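## Task

Using exactly two rods, and no red ones, lay out a straight end-to-end line whose total length equals the green rod's 8 cm. Colour gives length in cm: blue 1, magenta 2, grey 3, orange 4, lime 5, purple 6, red 7, green 8, pink 9, turquoise 10. Both rods must lie flat with their ends touching or nearly so. No second train may exist, and every rod outside the train must sit at least one rod-width away from it. The line must stay put on its own, not be held by the robot. At the end, open the grippers and move the arms away.

## Robot and tools

Robot: two 7-joint arms, left_arm and right_arm, each ending in a two-finger parallel gripper. The names do not refer to image sides. All poses use one scene frame: origin on the table top midway between the arms, +x out over the table, +z up, left_arm on the +y side. Units are metres; orientations are quaternions written w first (qw, qx, qy, qz). The fingers point along the gripper's own +z and close along its y. end_effector_position is the point between the pads when shut; closed fingertips extend about 22 mm past it (9 mm when fully open), and closing pushes the tips roughly 13 mm further out, so leave clearance above the table.

Row format (used by every moving tool): one flat list of 20 numbers covering both arms, left first: left x, y, z, qw, qx, qy, qz, left gripper position, force_limit, speed, then the same ten for the right arm. x, y, z, q are an absolute target pose for that gripper in the scene frame, not an offset. The three gripper numbers are each in [-1, 1]. position: +1 fully open (85 mm), about -0.8 pads touch, -1 closes until blocked. force_limit: roughly 20 N at -1, 128 N at 0, 235 N at +1. speed: gap changes about 20 mm/s at -1, 85 at 0, 150 at +1; faster closes squeeze a bit harder. To keep an arm still, resend its last reported pose and its gripper's current three numbers (a 0 is a real command). To keep orientation, resend the same quaternion rather than copying a drifted reported one.

execute_actions(actions): a list of actions; each action is a list of up to 15 rows, one per 1/30 s step; a short action repeats its last row to fill 15 steps (0.5 s). An empty list just returns state and images. Each step the commanded pose is clipped to within 70 mm and 16 degrees of the measured pose, so long moves need several actions. A target more than 0.6 m from the gripper's current position along any of its axes gets the action refused for both arms; if the first action fails this check, nothing runs.

move(target, speed, blocking): drives both grippers in straight lines to the row given in target (20 numbers, absolute poses). speed is m/s, 0.002 to 0.5, default 0.25; turning is capped at twice that in rad/s. Paths last 0.5 to 10 s and finish together; they do not avoid obstacles or the other arm. Gripper numbers are applied at the start. blocking=false returns after 0.5 s while motion continues; then only wait or stop are accepted until a result shows the move ended. Result adds a move: line (done, off_target, moving, held, fault) with the limits that acted (paced = pose clipped; held = a check blocked steps, after which the arm may jump fast) plus each gripper's distance from target.

wait(seconds): 0 to 10 s, arms hold their last command; returns early if a running move finishes. stop(): brakes a running move; fingers keep going. zoom_image(camera, region): region [x0, y0, x1, y1] pixels, at most 504x504, on cam_head_left, cam_head_right, cam_left_wrist or cam_right_wrist (all 504x504). finished_scene(scene): ends scene 1 or 2 irreversibly and reports success; replying without any tool call ends everything.

Results: a state line per arm with position and quaternion (reported hand position may be off, more so at long reach), Hand target lines (the pose the controller now drives toward), step readings of position with HELD marks where an arm's row was held back, and a pose unreachable line when a clearance check altered a command. Gripper fields: object_status 0 moving, 1 blocked while opening, 2 blocked while closing (a grip), 3 reached the requested position or pads met (a thin item may still be held). position_measured is in counts: 3 open, ~78 = 60 mm, ~130 = 40 mm, ~180 = 20 mm, ~230 pads touching. touch_left (-y finger) and touch_right (+y finger) each give 28 cells in 7 groups of 4, from fingertip toward the arm; empty cells read near 0 with noise; an even grip reads about 30 at 10 N, 140 at 50 N, 240 at 100 N. Head cameras are fixed; wrist cameras ride on the hands. Calibration (K, distortion, world-to-camera transforms) is supplied and may be slightly off.

Gripping: send position -1 and hold it; confirm object_status 2. A change of 0.01 or more counts as a new command; new force_limit or speed only take effect then. Open first to regrip more gently.

Cautions: never knock rods off the table. Avoid fast contacts and driving targets far below a surface, which press hard. Keep the arms from colliding. Joint load limits are 48.6 N m (waist, shoulder, upper arm roll, elbow) and 30.6 N m (wrist joints); exceeding one freezes that arm for 10 s. Holding loads heats motors: MOTOR HOT from 60 °C, and at 75 °C the arm sinks (OVER-TEMPERATURE FAULT). Loose objects may be nudged and held parts tugged occasionally. Release the rods and retract before ending a scene.

Each tool is called after ">>>" by a JSON object that holds its "api" and its "payload".

## Session

>>> {"api": "execute_actions", "payload": {"actions": []}}

Scene clock: 0.00 s.
left_arm: end_effector_position=(+0.2070, +0.0842, +0.2521) position_measured=3 object_status=3 touch_left=n/a touch_right=n/a end_effector_quat_wxyz=(+0.261, +0.833, -0.461, -0.160) | right_arm: end_effector_position=(+0.2498, -0.3671, +0.1946) position_measured=3 object_status=3 touch_left=n/a touch_right=n/a end_effector_quat_wxyz=(-0.005, +0.449, +0.888, -0.093)
Joint positions: left_arm=[ 1.005  0.301 -0.709  1.948  0.573  1.511  3.678] | right_arm=[-0.372  0.151  0.161  2.101  0.145  1.011  0.416]
Joint velocities: left_arm=[-0.001 -0.     0.    -0.001  0.    -0.    -0.001] | right_arm=[ 0.    -0.     0.001  0.    -0.001  0.     0.   ]
Motor temperatures (°C, as the motors report them): left_arm=[36 29 27 30 43 39 44] | right_arm=[31 31 29 29 34 36 42]
Hand target (left_arm): +0.207, +0.084, +0.252; +0.261, +0.833, -0.461, -0.160
Hand target (right_arm): +0.250, -0.367, +0.195; -0.005, +0.449, +0.888, -0.093

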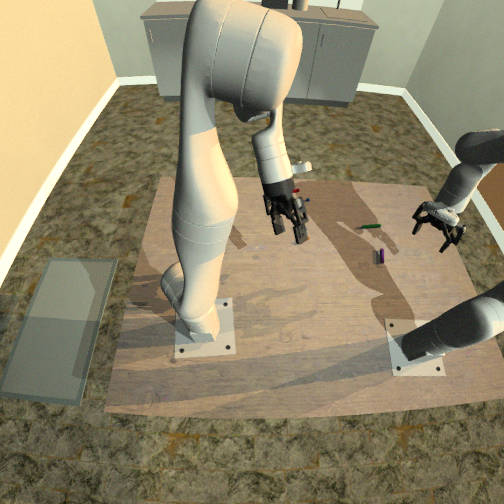

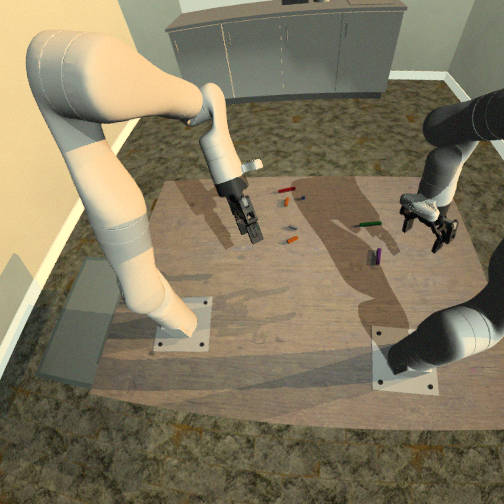

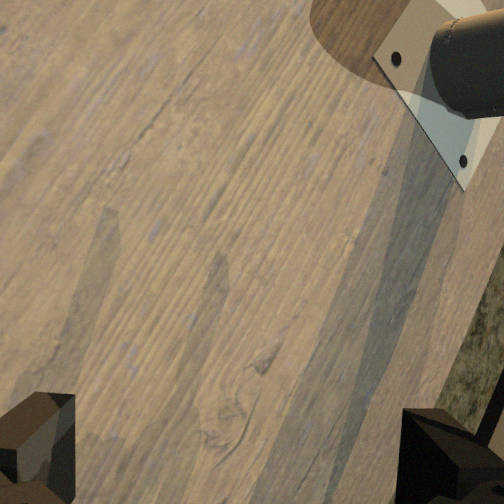

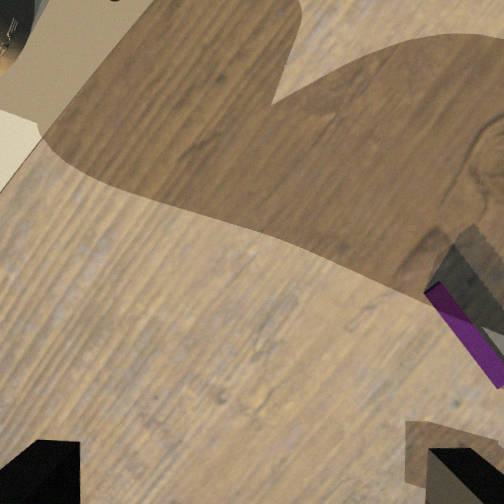

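>>> {"api": "zoom_image", "payload": {"camera": "cam_head_right", "region": [250, 170, 410, 280]}}

Region (250, 170, 410, 280) of cam_head_right's 504x504 image, scaled by 3.150, with more detail than that image has; it fills the top 346 rows of this view, and the rest is white.

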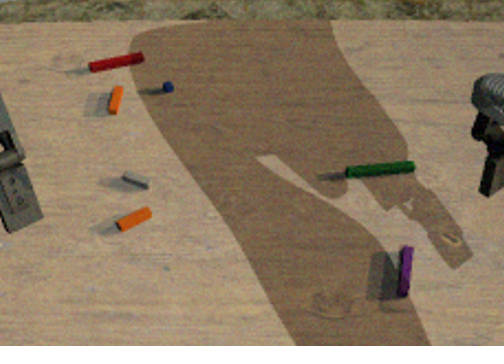

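>>> {"api": "move", "payload": {"target": [0.50,-0.03,0.20,0,1,0,0,1,0,0, 0.2498,-0.3671,0.1946,-0.005,0.449,0.888,-0.093,1,0,0]}}

Scene clock: 3.27 s.
left_arm: end_effector_position=(+0.4997, -0.0307, +0.1990) position_measured=3 object_status=3 touch_left=((5 -10 5 -8) (2 -12 12 0) (-3 2 -11 8) (2 -1 -7 -14) (6 -8 -3 -9) (-4 1 0 -8) (5 12 8 6)) touch_right=((24 -18 -18 -2) (24 -5 -49 22) (19 -15 0 16) (-11 -13 3 18) (30 -18 -9 15) (-10 38 -4 19) (-12 -8 -19 34)) end_effector_quat_wxyz=(+0.000, +1.000, +0.001, +0.000) | right_arm: end_effector_position=(+0.2498, -0.3671, +0.1946) position_measured=3 object_status=3 touch_left=((-24 -32 10 -9) (-5 6 20 2) (-21 -19 -6 -21) (3 -17 8 17) (-43 3 -8 -26) (19 9 -6 -7) (17 -18 -8 -12)) touch_right=((1 5 -7 -8) (-5 -9 -3 -10) (-2 -11 1 6) (0 -13 3 -5) (3 -9 -5 3) (5 -2 -5 -6) (1 1 -10 -5)) end_effector_quat_wxyz=(-0.005, +0.449, +0.889, -0.093)
Joint positions: left_arm=[ 1.113  0.842 -0.911  1.143  0.638  1.429  4.92 ] | right_arm=[-0.372  0.151  0.161  2.101  0.146  1.011  0.416]
Joint velocities: left_arm=[-0.005  0.009  0.002 -0.004 -0.001 -0.     0.001] | right_arm=[ 0.001 -0.001 -0.    -0.001 -0.     0.002  0.   ]
Motor temperatures (°C, as the motors report them): left_arm=[36 29 27 30 43 39 44] | right_arm=[31 31 29 29 34 36 42]
Hand target (left_arm): +0.500, -0.031, +0.199; -0.000, +1.000, +0.002, +0.000
Hand target (right_arm): +0.250, -0.367, +0.195; -0.005, +0.449, +0.889, -0.093
Off the commanded pose (left_arm): 0.001 m, 0 deg.
Off the commanded pose (right_arm): 0.000 m, 0 deg.
move: done
camera_calibration (this result's frames):
cam_left_wrist: T_world_to_cam=[[0.0542659, -0.998471, 0.010519, -0.0568284], [-0.99838, -0.0540748, 0.0176723, 0.543536], [-0.0170765, -0.011461, -0.999788, 0.354639], [0, 0, 0, 1]] pos_world=[0.551796, -0.0232853, 0.345556]
cam_right_wrist: T_world_to_cam=[[0.760915, 0.621063, -0.187856, 0.0803205], [0.637352, -0.769684, 0.03699, -0.390806], [-0.121617, -0.147877, -0.9815, 0.314786], [0, 0, 0, 1]] pos_world=[0.226247, -0.304132, 0.338507]

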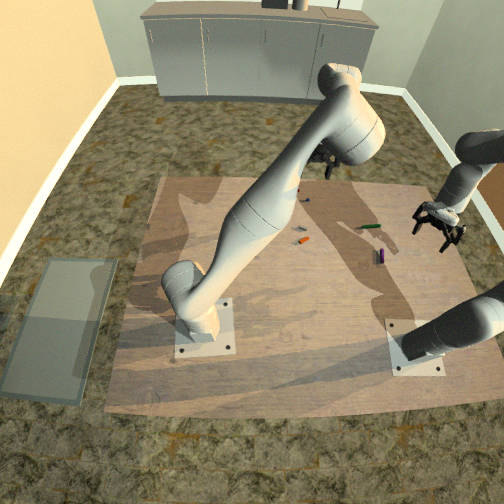

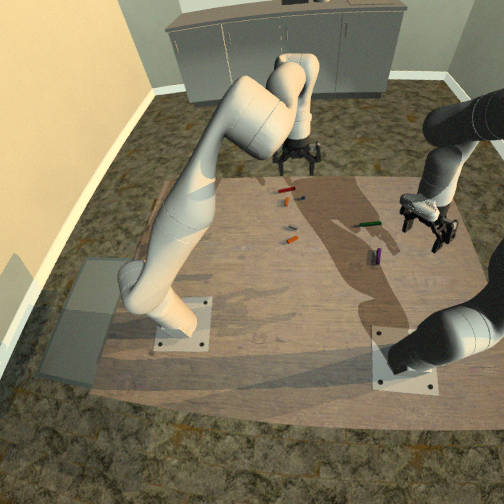

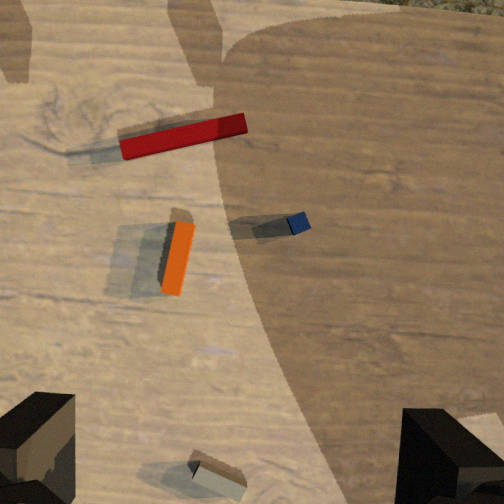

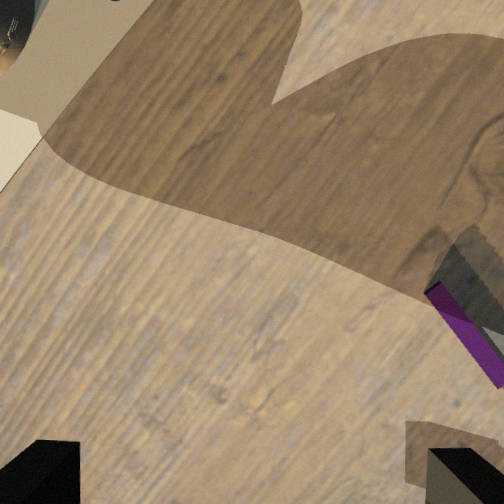

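>>> {"api": "move", "payload": {"target": [0.539,0.013,0.10,0,0.9968,-0.079,0,1,0,0, 0.2498,-0.3671,0.1946,-0.005,0.449,0.888,-0.093,1,0,0]}}

>>> {"api": "move", "payload": {"target": [0.539,0.013,0.027,0,0.9968,-0.079,0,0.3,0,0, 0.2498,-0.3671,0.1946,-0.005,0.449,0.888,-0.093,1,0,0], "speed": 0.1}}

Scene clock: 4.43 s.
left_arm: end_effector_position=(+0.5386, +0.0125, +0.1002) position_measured=3 object_status=3 touch_left=((-1 -3 -3 -4) (5 3 23 5) (-5 -12 -7 1) (8 -11 -3 4) (26 1 1 -1) (-4 10 -2 0) (5 0 1 3)) touch_right=((-10 12 0 34) (7 0 -13 -12) (27 4 -26 -1) (0 -11 19 31) (13 -3 6 5) (-12 0 28 33) (-30 -2 0 5)) end_effector_quat_wxyz=(+0.000, +0.997, -0.079, -0.000) | right_arm: end_effector_position=(+0.2498, -0.3671, +0.1946) position_measured=3 object_status=3 touch_left=((3 19 8 13) (14 -5 16 27) (-4 -5 -1 1) (1 24 -29 -7) (2 -8 -19 -19) (29 10 -28 18) (-12 -14 -14 -18)) touch_right=((0 4 -1 -5) (3 -2 -8 -2) (-5 -1 3 -1) (-1 -4 2 -8) (-4 -6 -4 6) (5 -10 -10 -14) (6 3 -12 -1)) end_effector_quat_wxyz=(-0.005, +0.449, +0.889, -0.093)
Joint positions: left_arm=[ 0.996  0.952 -0.832  1.25   0.696  1.226  4.612] | right_arm=[-0.372  0.151  0.161  2.101  0.146  1.011  0.416]
Joint velocities: left_arm=[-0.006  0.003 -0.002  0.     0.     0.    -0.001] | right_arm=[-0.     0.001 -0.     0.    -0.001  0.001  0.   ]
Motor temperatures (°C, as the motors report them): left_arm=[36 29 27 30 43 39 44] | right_arm=[31 31 29 29 34 36 42]
Hand target (left_arm): +0.539, +0.013, +0.100; +0.000, +0.997, -0.079, -0.000
Hand target (right_arm): +0.250, -0.367, +0.195; -0.005, +0.449, +0.889, -0.093
Off the commanded pose (left_arm): 0.001 m, 0 deg.
Off the commanded pose (right_arm): 0.000 m, 0 deg.
move: done
camera_calibration (this result's frames):
cam_left_wrist: T_world_to_cam=[[-0.107142, -0.994186, 0.0107023, 0.0720898], [-0.994047, 0.107329, 0.0187107, 0.581957], [-0.0197506, -0.00863385, -0.999768, 0.258382], [0, 0, 0, 1]] pos_world=[0.59132, 0.0114407, 0.246661]
cam_right_wrist: T_world_to_cam=[[0.760914, 0.621062, -0.18786, 0.0803216], [0.637352, -0.769684, 0.0369906, -0.390806], [-0.121619, -0.147879, -0.981499, 0.314786], [0, 0, 0, 1]] pos_world=[0.226247, -0.304132, 0.338507]

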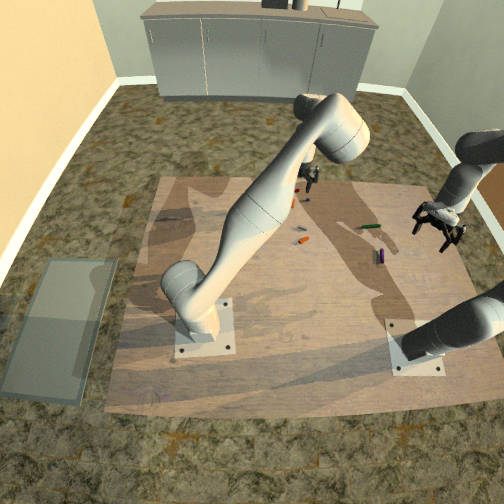

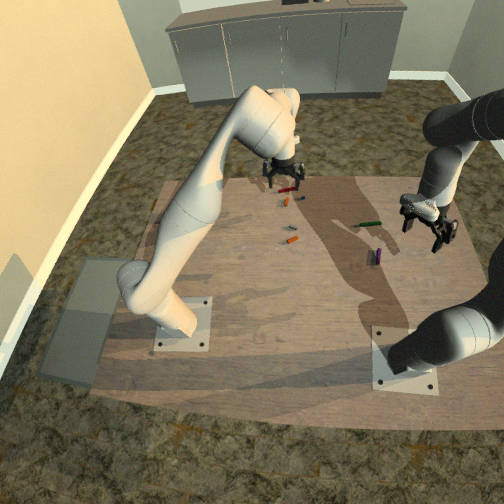

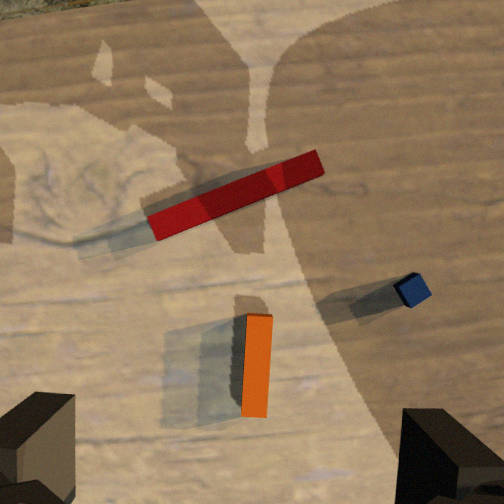

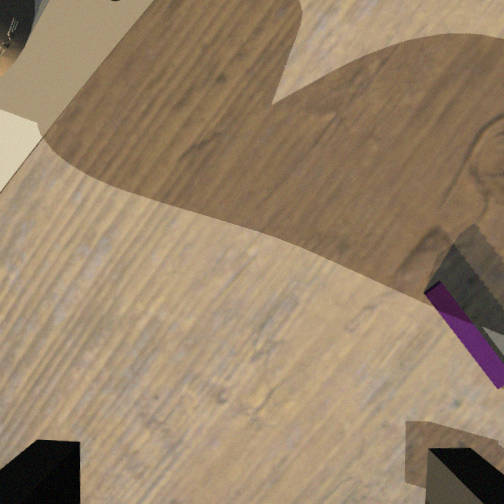

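Scene clock: 5.47 s.
left_arm: end_effector_position=(+0.5388, +0.0130, +0.0272) position_measured=91 object_status=3 touch_left=((-5 -6 3 -7) (11 -1 2 9) (0 -7 -2 8) (-6 -5 2 1) (16 -2 2 -7) (-18 4 7 -2) (-7 1 -1 -7)) touch_right=((-23 -18 10 -11) (2 9 -15 -19) (-11 16 0 -8) (4 5 7 -4) (14 1 -7 -3) (5 3 -5 12) (5 18 -31 34)) end_effector_quat_wxyz=(+0.000, +0.997, -0.079, +0.000) | right_arm: end_effector_position=(+0.2498, -0.3671, +0.1946) position_measured=3 object_status=3 touch_left=((15 -19 -21 -9) (15 -4 -2 13) (27 -17 -6 -18) (11 1 12 9) (3 -18 -2 -7) (41 0 17 -4) (2 -31 -7 1)) touch_right=((8 -2 -1 -4) (1 10 2 -8) (7 -10 2 6) (-7 -6 13 2) (-5 -3 -3 -2) (5 -6 -10 -10) (-2 11 -6 -2)) end_effector_quat_wxyz=(-0.005, +0.449, +0.889, -0.093)
Joint positions: left_arm=[ 0.984  1.049 -0.785  1.305  0.763  1.092  4.565] | right_arm=[-0.372  0.151  0.161  2.101  0.146  1.011  0.416]
Joint velocities: left_arm=[-0.003  0.003 -0.    -0.001 -0.001 -0.     0.   ] | right_arm=[-0.001  0.     0.001  0.    -0.002  0.001  0.   ]
Motor temperatures (°C, as the motors report them): left_arm=[36 29 27 30 43 39 44] | right_arm=[31 31 29 29 34 36 42]
Hand target (left_arm): +0.539, +0.013, +0.027; +0.000, +0.997, -0.079, -0.000
Hand target (right_arm): +0.250, -0.367, +0.195; -0.005, +0.449, +0.889, -0.093
Off the commanded pose (left_arm): 0.000 m, 0 deg.
Off the commanded pose (right_arm): 0.000 m, 0 deg.
move: done
camera_calibration (this result's frames):
cam_left_wrist: T_world_to_cam=[[-0.10653, -0.994259, 0.0100448, 0.0731084], [-0.99412, 0.106702, 0.0184604, 0.58355], [-0.0194262, -0.00801909, -0.999779, 0.185256], [0, 0, 0, 1]] pos_world=[0.591506, 0.0119083, 0.173708]
cam_right_wrist: T_world_to_cam=[[0.760914, 0.621062, -0.18786, 0.0803216], [0.637352, -0.769684, 0.0369906, -0.390806], [-0.121619, -0.14788, -0.981499, 0.314786], [0, 0, 0, 1]] pos_world=[0.226247, -0.304132, 0.338507]

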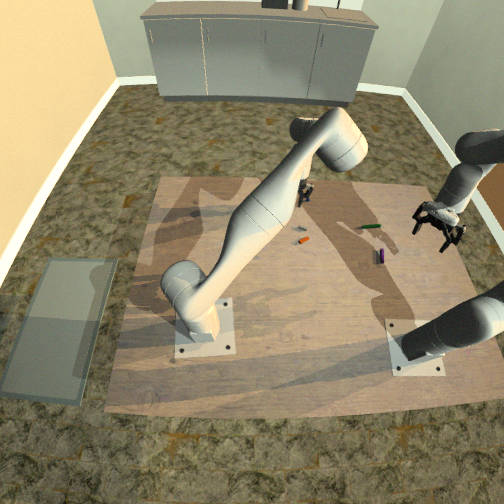

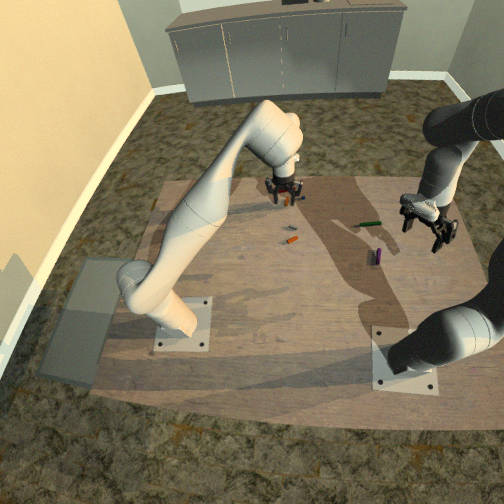

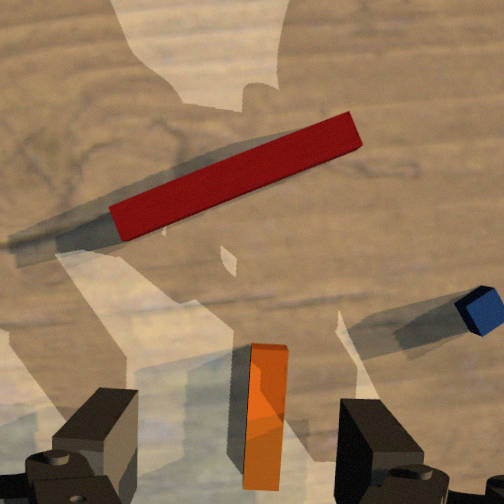

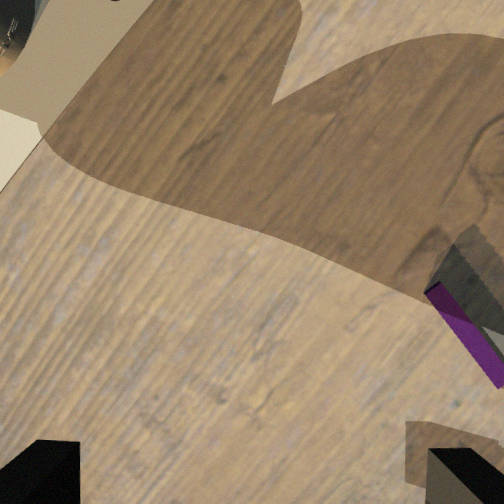

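>>> {"api": "move", "payload": {"target": [0.546,0.006,0.027,0,0.9968,-0.079,0,0.3,0,0, 0.2498,-0.3671,0.1946,-0.005,0.449,0.888,-0.093,1,0,0], "speed": 0.05}}

>>> {"api": "move", "payload": {"target": [0.546,0.006,0.027,0,0.9968,-0.079,0,-1,-0.5,0, 0.2498,-0.3671,0.1946,-0.005,0.449,0.888,-0.093,1,0,0]}}

Scene clock: 6.40 s.
left_arm: end_effector_position=(+0.5460, +0.0059, +0.0271) position_measured=91 object_status=3 touch_left=((10 -2 3 -4) (7 -9 6 5) (-1 -15 0 8) (-3 -1 -10 12) (1 -3 1 -14) (-2 -6 6 -6) (4 3 3 -1)) touch_right=((1 -6 -9 -22) (-2 1 1 27) (2 -4 5 -10) (-9 27 5 -11) (-34 -6 -2 -27) (15 4 -9 -16) (-2 7 -21 -24)) end_effector_quat_wxyz=(+0.000, +0.997, -0.079, +0.000) | right_arm: end_effector_position=(+0.2498, -0.3671, +0.1946) position_measured=3 object_status=3 touch_left=((-19 6 -8 16) (-2 20 20 -4) (-9 -15 -13 -5) (-14 5 -6 10) (8 25 8 -16) (17 31 13 -14) (2 -5 8 5)) touch_right=((8 -2 -3 -2) (7 -4 1 0) (8 -12 2 8) (3 -5 -3 0) (-3 -4 -4 15) (6 -5 -3 1) (8 3 -5 -1)) end_effector_quat_wxyz=(-0.005, +0.449, +0.889, -0.093)
Joint positions: left_arm=[ 0.976  1.066 -0.785  1.26   0.761  1.113  4.587] | right_arm=[-0.372  0.151  0.161  2.101  0.146  1.011  0.416]
Joint velocities: left_arm=[-0.001  0.002  0.001 -0.001  0.    -0.001 -0.   ] | right_arm=[-0.001 -0.001  0.001 -0.     0.001 -0.001 -0.   ]
Motor temperatures (°C, as the motors report them): left_arm=[36 29 27 30 43 39 44] | right_arm=[31 31 29 29 34 36 42]
Hand target (left_arm): +0.546, +0.006, +0.027; -0.000, +0.997, -0.079, +0.000
Hand target (right_arm): +0.250, -0.367, +0.195; -0.005, +0.449, +0.889, -0.093
Off the commanded pose (left_arm): 0.000 m, 0 deg.
Off the commanded pose (right_arm): 0.000 m, 0 deg.
move: done
camera_calibration (this result's frames):
cam_left_wrist: T_world_to_cam=[[-0.106482, -0.994266, 0.00983598, 0.0668086], [-0.994125, 0.106649, 0.0184695, 0.591463], [-0.0194126, -0.00781153, -0.999781, 0.185233], [0, 0, 0, 1]] pos_world=[0.598698, 0.00479334, 0.173611]
cam_right_wrist: T_world_to_cam=[[0.760914, 0.621062, -0.18786, 0.0803217], [0.637352, -0.769684, 0.0369906, -0.390806], [-0.121619, -0.14788, -0.981499, 0.314786], [0, 0, 0, 1]] pos_world=[0.226247, -0.304132, 0.338507]

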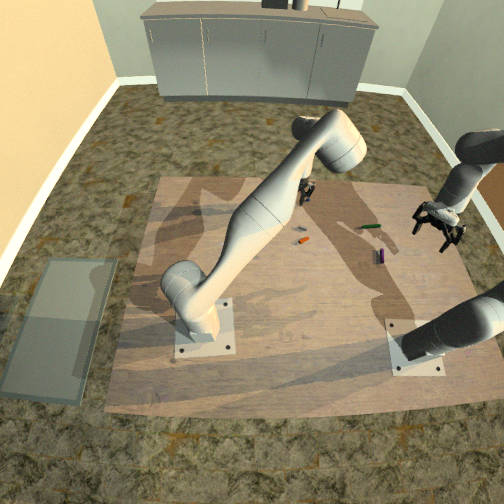

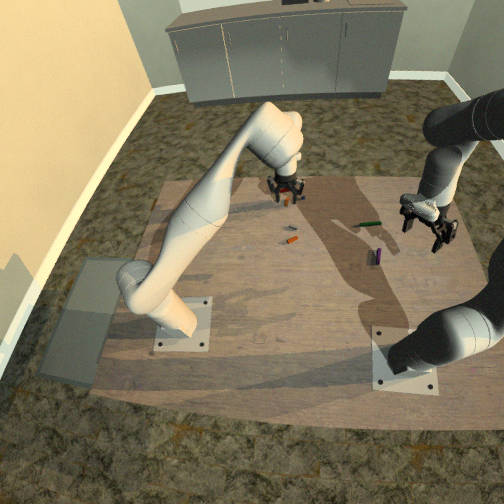

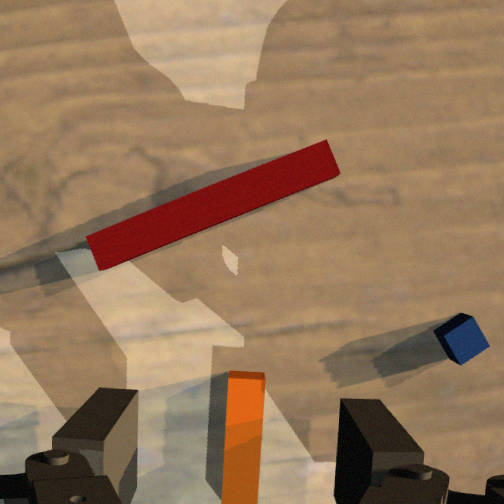

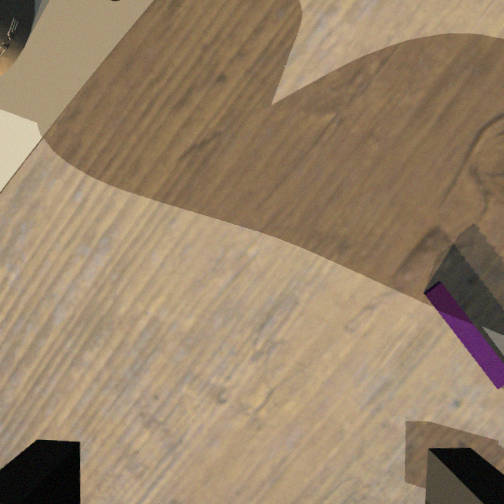

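Scene clock: 7.20 s.
left_arm: end_effector_position=(+0.5461, +0.0060, +0.0271) position_measured=209 object_status=2 touch_left=((497 539 487 384) (103 125 106 86) (4 -10 -4 2) (7 -9 -2 2) (14 -4 -6 -7) (-5 12 9 -1) (1 0 10 3)) touch_right=((474 548 553 471) (110 97 110 136) (-10 19 -28 -10) (-16 -1 -14 -12) (-6 -1 1 -17) (1 34 30 -3) (20 9 -9 -13)) end_effector_quat_wxyz=(+0.000, +0.997, -0.079, +0.000) | right_arm: end_effector_position=(+0.2498, -0.3671, +0.1946) position_measured=3 object_status=3 touch_left=((-11 5 24 16) (-18 7 15 6) (6 -8 -51 14) (7 -2 -6 21) (-23 -11 -6 -5) (-6 -2 -4 16) (1 -10 3 27)) touch_right=((21 8 0 -1) (3 -9 1 -2) (6 -6 11 -5) (3 3 4 -1) (-2 -9 14 5) (10 -1 -4 2) (8 0 -9 3)) end_effector_quat_wxyz=(-0.005, +0.449, +0.889, -0.093)
Joint positions: left_arm=[ 0.976  1.066 -0.785  1.26   0.761  1.113  4.587] | right_arm=[-0.372  0.151  0.161  2.101  0.146  1.011  0.416]
Joint velocities: left_arm=[ 0.    -0.     0.     0.001  0.     0.     0.   ] | right_arm=[ 0.    -0.001 -0.    -0.     0.001 -0.001 -0.   ]
Motor temperatures (°C, as the motors report them): left_arm=[36 29 27 30 43 39 44] | right_arm=[31 31 29 29 34 36 42]
Hand target (left_arm): +0.546, +0.006, +0.027; +0.000, +0.997, -0.079, -0.000
Hand target (right_arm): +0.250, -0.367, +0.195; -0.005, +0.449, +0.889, -0.093
Off the commanded pose (left_arm): 0.000 m, 0 deg.
Off the commanded pose (right_arm): 0.000 m, 0 deg.
move: done
camera_calibration (this result's frames):
cam_left_wrist: T_world_to_cam=[[-0.106445, -0.99427, 0.00984919, 0.0668558], [-0.994131, 0.106613, 0.0183859, 0.591552], [-0.0193306, -0.00783428, -0.999782, 0.185229], [0, 0, 0, 1]] pos_world=[0.598777, 0.00485684, 0.173654]
cam_right_wrist: T_world_to_cam=[[0.760914, 0.621062, -0.18786, 0.0803218], [0.637352, -0.769684, 0.0369907, -0.390806], [-0.121619, -0.14788, -0.981499, 0.314786], [0, 0, 0, 1]] pos_world=[0.226247, -0.304132, 0.338507]

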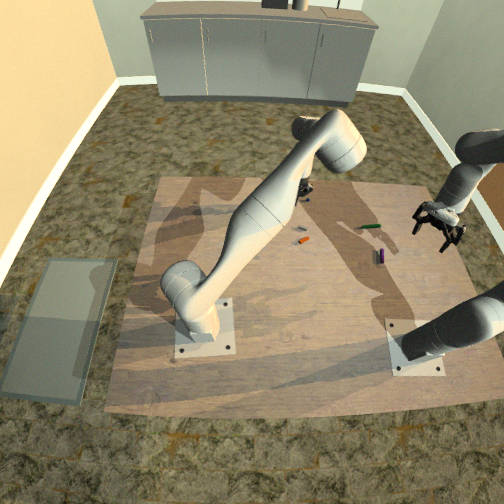

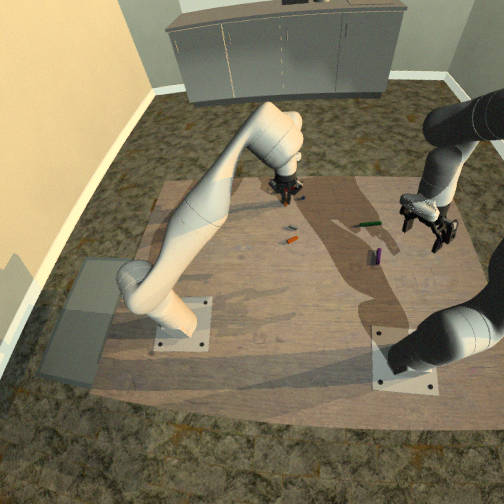

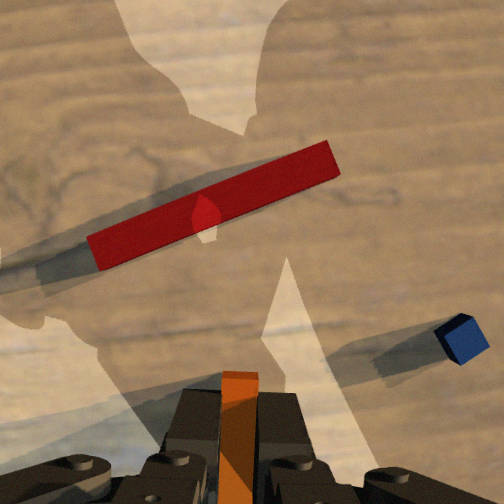

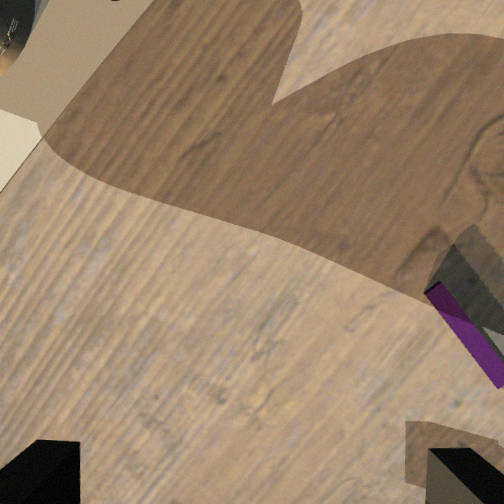

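>>> {"api": "move", "payload": {"target": [0.546,0.006,0.12,0,0.9968,-0.079,0,-1,-0.5,0, 0.2498,-0.3671,0.1946,-0.005,0.449,0.888,-0.093,1,0,0]}}

>>> {"api": "move", "payload": {"target": [0.38,0.03,0.12,0,0.7071,-0.7071,0,-1,-0.5,0, 0.2498,-0.3671,0.1946,-0.005,0.449,0.888,-0.093,1,0,0]}}

Scene clock: 8.23 s.
left_arm: end_effector_position=(+0.5462, +0.0059, +0.1198) position_measured=209 object_status=2 touch_left=((496 534 487 382) (98 124 116 84) (-9 2 -6 7) (8 7 -8 -14) (16 -2 -2 -10) (-7 11 5 -3) (2 2 9 4)) touch_right=((515 531 615 477) (113 70 80 137) (-8 8 -22 25) (19 -12 -8 14) (0 5 -1 -3) (-4 31 -4 -6) (4 40 -26 15)) end_effector_quat_wxyz=(-0.000, +0.997, -0.079, -0.000) | right_arm: end_effector_position=(+0.2498, -0.3671, +0.1946) position_measured=3 object_status=3 touch_left=((-1 -7 6 22) (17 16 25 17) (-7 -16 14 -5) (25 17 1 14) (-4 7 9 -22) (-4 7 11 -1) (-16 -32 -20 6)) touch_right=((9 -2 0 -5) (-1 8 -5 -1) (-4 -7 4 12) (6 -8 0 3) (5 -2 -2 10) (9 -11 -4 5) (-1 5 -13 5)) end_effector_quat_wxyz=(-0.005, +0.449, +0.889, -0.093)
Joint positions: left_arm=[ 0.985  0.948 -0.838  1.181  0.68   1.286  4.645] | right_arm=[-0.372  0.151  0.161  2.101  0.146  1.011  0.416]
Joint velocities: left_arm=[ 0.    -0.002 -0.    -0.001 -0.001 -0.    -0.001] | right_arm=[ 0.001  0.    -0.     0.001  0.001 -0.    -0.   ]
Motor temperatures (°C, as the motors report them): left_arm=[36 29 27 30 43 39 44] | right_arm=[31 31 29 29 34 36 42]
Hand target (left_arm): +0.546, +0.006, +0.120; -0.000, +0.997, -0.079, +0.000
Hand target (right_arm): +0.250, -0.367, +0.195; -0.005, +0.449, +0.889, -0.093
Off the commanded pose (left_arm): 0.000 m, 0 deg.
Off the commanded pose (right_arm): 0.000 m, 0 deg.
move: done
camera_calibration (this result's frames):
cam_left_wrist: T_world_to_cam=[[-0.106459, -0.994272, 0.00948299, 0.0659174], [-0.994122, 0.106622, 0.0187836, 0.589959], [-0.0196871, -0.00742756, -0.999779, 0.278076], [0, 0, 0, 1]] pos_world=[0.598983, 0.00470239, 0.266308]
cam_right_wrist: T_world_to_cam=[[0.760914, 0.621062, -0.18786, 0.0803218], [0.637353, -0.769684, 0.0369907, -0.390806], [-0.121619, -0.14788, -0.981499, 0.314786], [0, 0, 0, 1]] pos_world=[0.226247, -0.304132, 0.338507]

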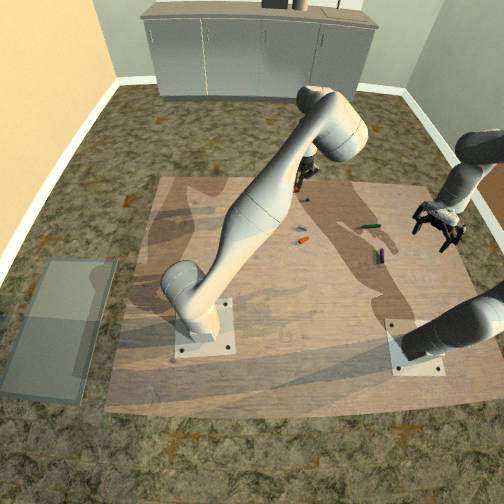

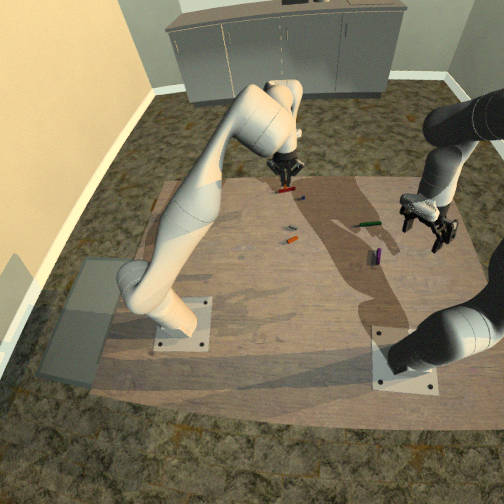

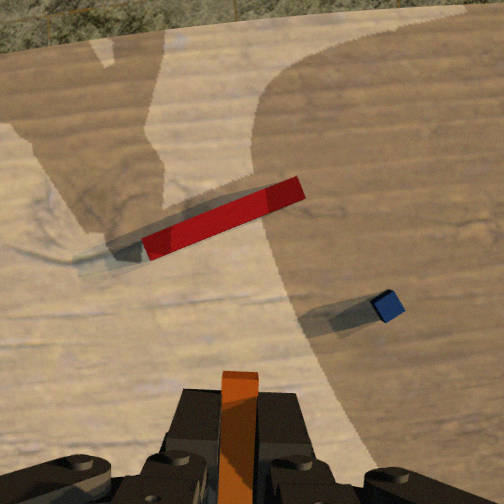

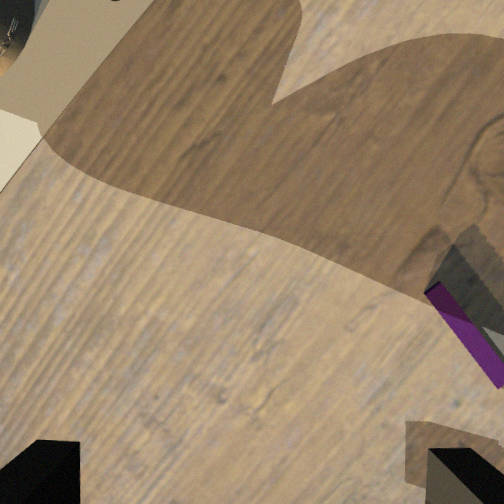

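Scene clock: 11.40 s.
left_arm: end_effector_position=(+0.3799, +0.0309, +0.1202) position_measured=209 object_status=2 touch_left=((494 540 481 379) (96 131 111 82) (-2 -11 -6 21) (3 -5 3 0) (16 -8 6 -19) (3 4 11 6) (0 9 6 2)) touch_right=((510 498 594 475) (80 77 101 118) (-24 -9 -27 -1) (-15 1 16 14) (8 -23 2 6) (-10 8 24 -12) (-14 -21 -7 -2)) end_effector_quat_wxyz=(+0.001, -0.707, +0.708, +0.001) | right_arm: end_effector_position=(+0.2498, -0.3671, +0.1946) position_measured=3 object_status=3 touch_left=((11 -22 24 18) (6 3 10 8) (10 -4 -10 -17) (18 16 12 4) (4 -11 -6 -2) (-3 -15 12 5) (-1 -8 -9 1)) touch_right=((10 6 -2 -1) (2 15 -2 -3) (1 -14 -6 10) (-1 1 8 -4) (6 -6 2 7) (10 -2 -5 2) (15 4 0 0)) end_effector_quat_wxyz=(-0.005, +0.449, +0.889, -0.093)
Joint positions: left_arm=[ 1.136  0.586 -0.581  1.78   0.397  0.895  3.423] | right_arm=[-0.372  0.151  0.161  2.101  0.146  1.011  0.416]
Joint velocities: left_arm=[-0.001 -0.004 -0.001  0.     0.001 -0.001 -0.   ] | right_arm=[ 0.    -0.    -0.001  0.    -0.001 -0.    -0.   ]
Motor temperatures (°C, as the motors report them): left_arm=[36 29 27 30 43 39 44] | right_arm=[31 31 29 29 34 36 42]
Hand target (left_arm): +0.380, +0.031, +0.120; -0.001, +0.707, -0.708, -0.000
Hand target (right_arm): +0.250, -0.367, +0.195; -0.005, +0.449, +0.889, -0.093
Off the commanded pose (left_arm): 0.001 m, 0 deg.
Off the commanded pose (right_arm): 0.000 m, 0 deg.
move: done
camera_calibration (this result's frames):
cam_left_wrist: T_world_to_cam=[[-0.998703, -0.0500609, 0.00929443, 0.382855], [-0.0498617, 0.998545, 0.0205495, 0.0354372], [-0.0103096, 0.0200595, -0.999746, 0.270969], [0, 0, 0, 1]] pos_world=[0.386919, -0.021655, 0.266614]
cam_right_wrist: T_world_to_cam=[[0.760914, 0.621062, -0.18786, 0.0803217], [0.637352, -0.769684, 0.0369907, -0.390806], [-0.121619, -0.14788, -0.981499, 0.314786], [0, 0, 0, 1]] pos_world=[0.226247, -0.304132, 0.338507]

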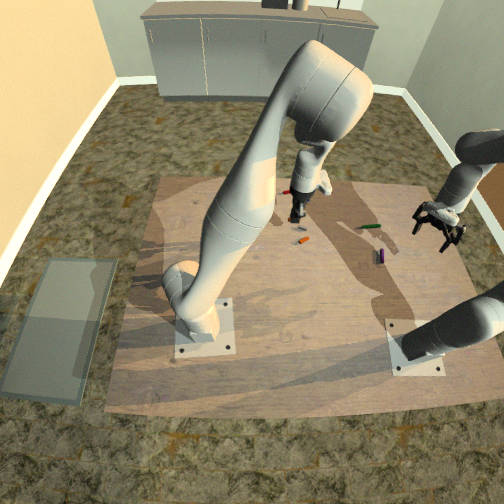

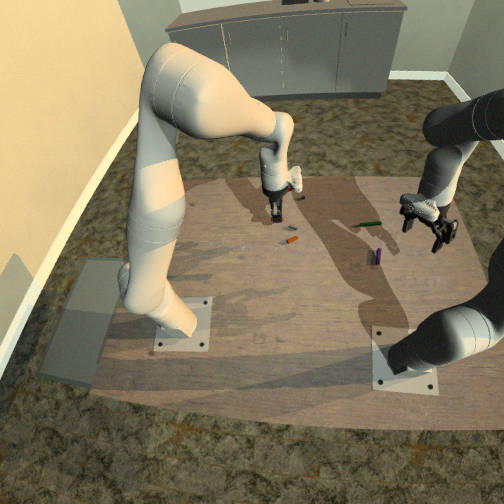

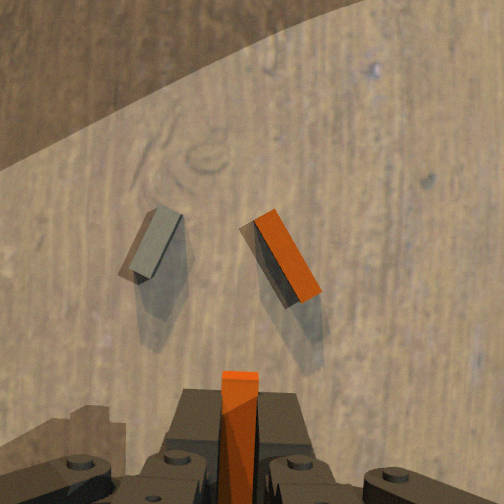

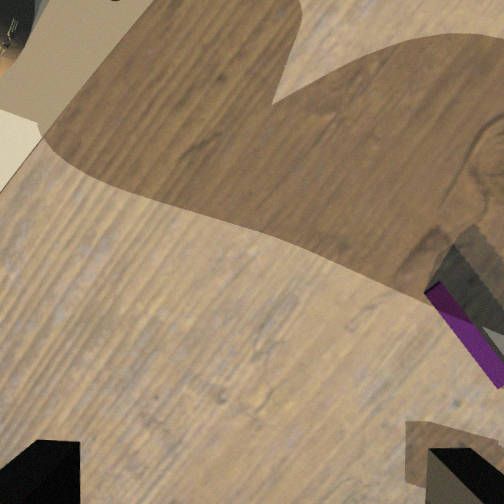

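>>> {"api": "move", "payload": {"target": [0.336,0.019,0.05,0,0.8817,-0.4718,0,-1,-0.5,0, 0.2498,-0.3671,0.1946,-0.005,0.449,0.888,-0.093,1,0,0], "speed": 0.15}}

Scene clock: 13.93 s.
left_arm: end_effector_position=(+0.3360, +0.0194, +0.0503) position_measured=209 object_status=2 touch_left=((490 535 487 370) (103 122 118 95) (-5 -12 -2 6) (10 -7 -1 5) (0 -15 -9 -5) (-4 2 5 6) (-11 4 1 -6)) touch_right=((505 477 568 453) (92 112 103 118) (-23 17 -15 1) (-1 -20 -32 -1) (27 17 -8 -7) (9 -35 -8 1) (11 -1 12 -5)) end_effector_quat_wxyz=(+0.000, +0.882, -0.472, +0.000) | right_arm: end_effector_position=(+0.2498, -0.3671, +0.1946) position_measured=3 object_status=3 touch_left=((2 -26 2 -7) (-4 -8 36 -22) (-10 -20 2 -3) (16 -13 -10 -5) (12 -10 0 -10) (-8 3 -26 13) (-5 5 7 -17)) touch_right=((8 3 -4 -8) (-2 5 6 -8) (6 -5 15 7) (2 -12 7 1) (15 -9 -3 16) (5 -13 -5 -6) (20 1 -6 3)) end_effector_quat_wxyz=(-0.005, +0.449, +0.889, -0.093)
Joint positions: left_arm=[ 1.27   0.705 -0.648  1.927  0.633  0.723  3.879] | right_arm=[-0.372  0.151  0.161  2.101  0.146  1.011  0.416]
Joint velocities: left_arm=[ 0.002  0.002  0.002 -0.001 -0.001 -0.001  0.002] | right_arm=[-0.001 -0.    -0.    -0.     0.001 -0.001  0.   ]
Motor temperatures (°C, as the motors report them): left_arm=[36 29 27 30 43 39 44] | right_arm=[31 31 29 29 34 36 42]
Hand target (left_arm): +0.336, +0.019, +0.050; +0.000, +0.882, -0.472, +0.000
Hand target (right_arm): +0.250, -0.367, +0.195; -0.005, +0.449, +0.889, -0.093
Off the commanded pose (left_arm): 0.000 m, 0 deg.
Off the commanded pose (right_arm): 0.000 m, 0 deg.
move: done
camera_calibration (this result's frames):
cam_left_wrist: T_world_to_cam=[[-0.801959, -0.597298, 0.00988729, 0.283557], [-0.597085, 0.801973, 0.0181281, 0.233974], [-0.0187572, 0.00863445, -0.999787, 0.203904], [0, 0, 0, 1]] pos_world=[0.370928, -0.0200336, 0.196816]
cam_right_wrist: T_world_to_cam=[[0.760914, 0.621062, -0.18786, 0.0803217], [0.637352, -0.769684, 0.0369905, -0.390806], [-0.121619, -0.14788, -0.981499, 0.314786], [0, 0, 0, 1]] pos_world=[0.226247, -0.304132, 0.338507]

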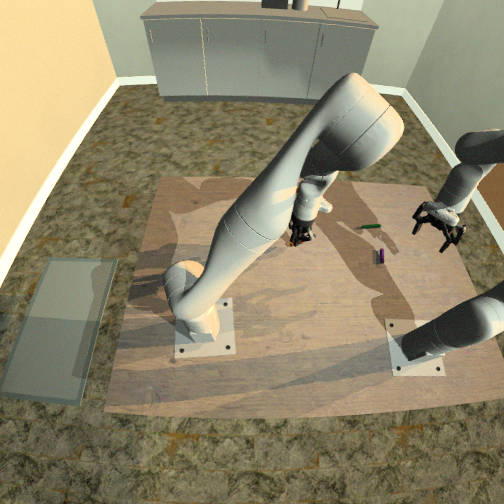

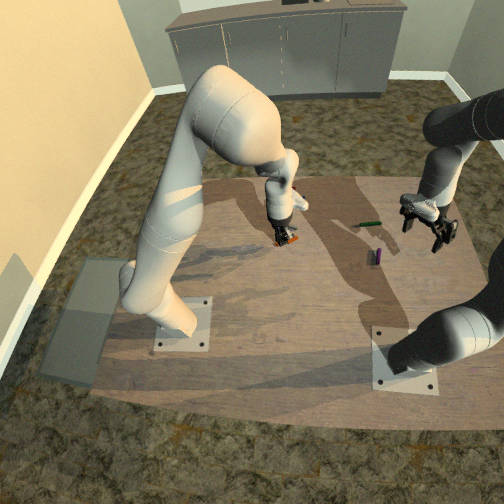

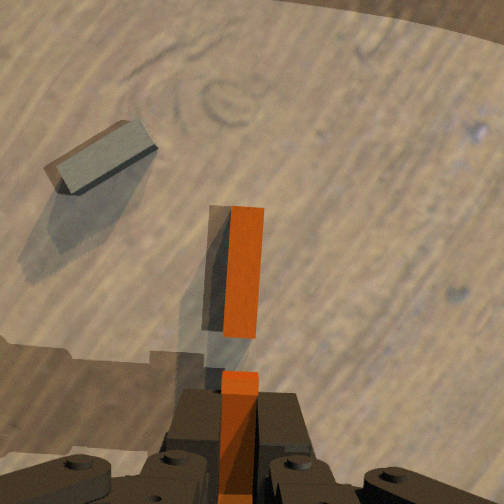

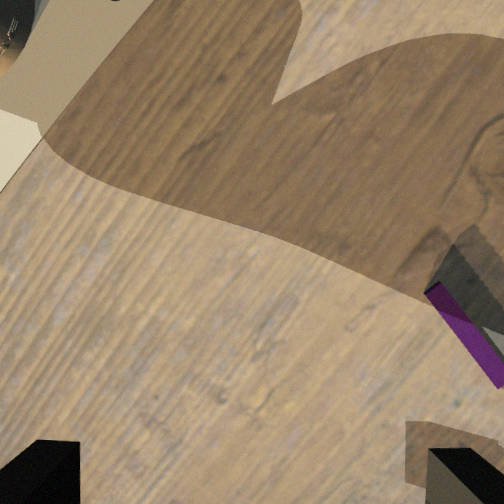

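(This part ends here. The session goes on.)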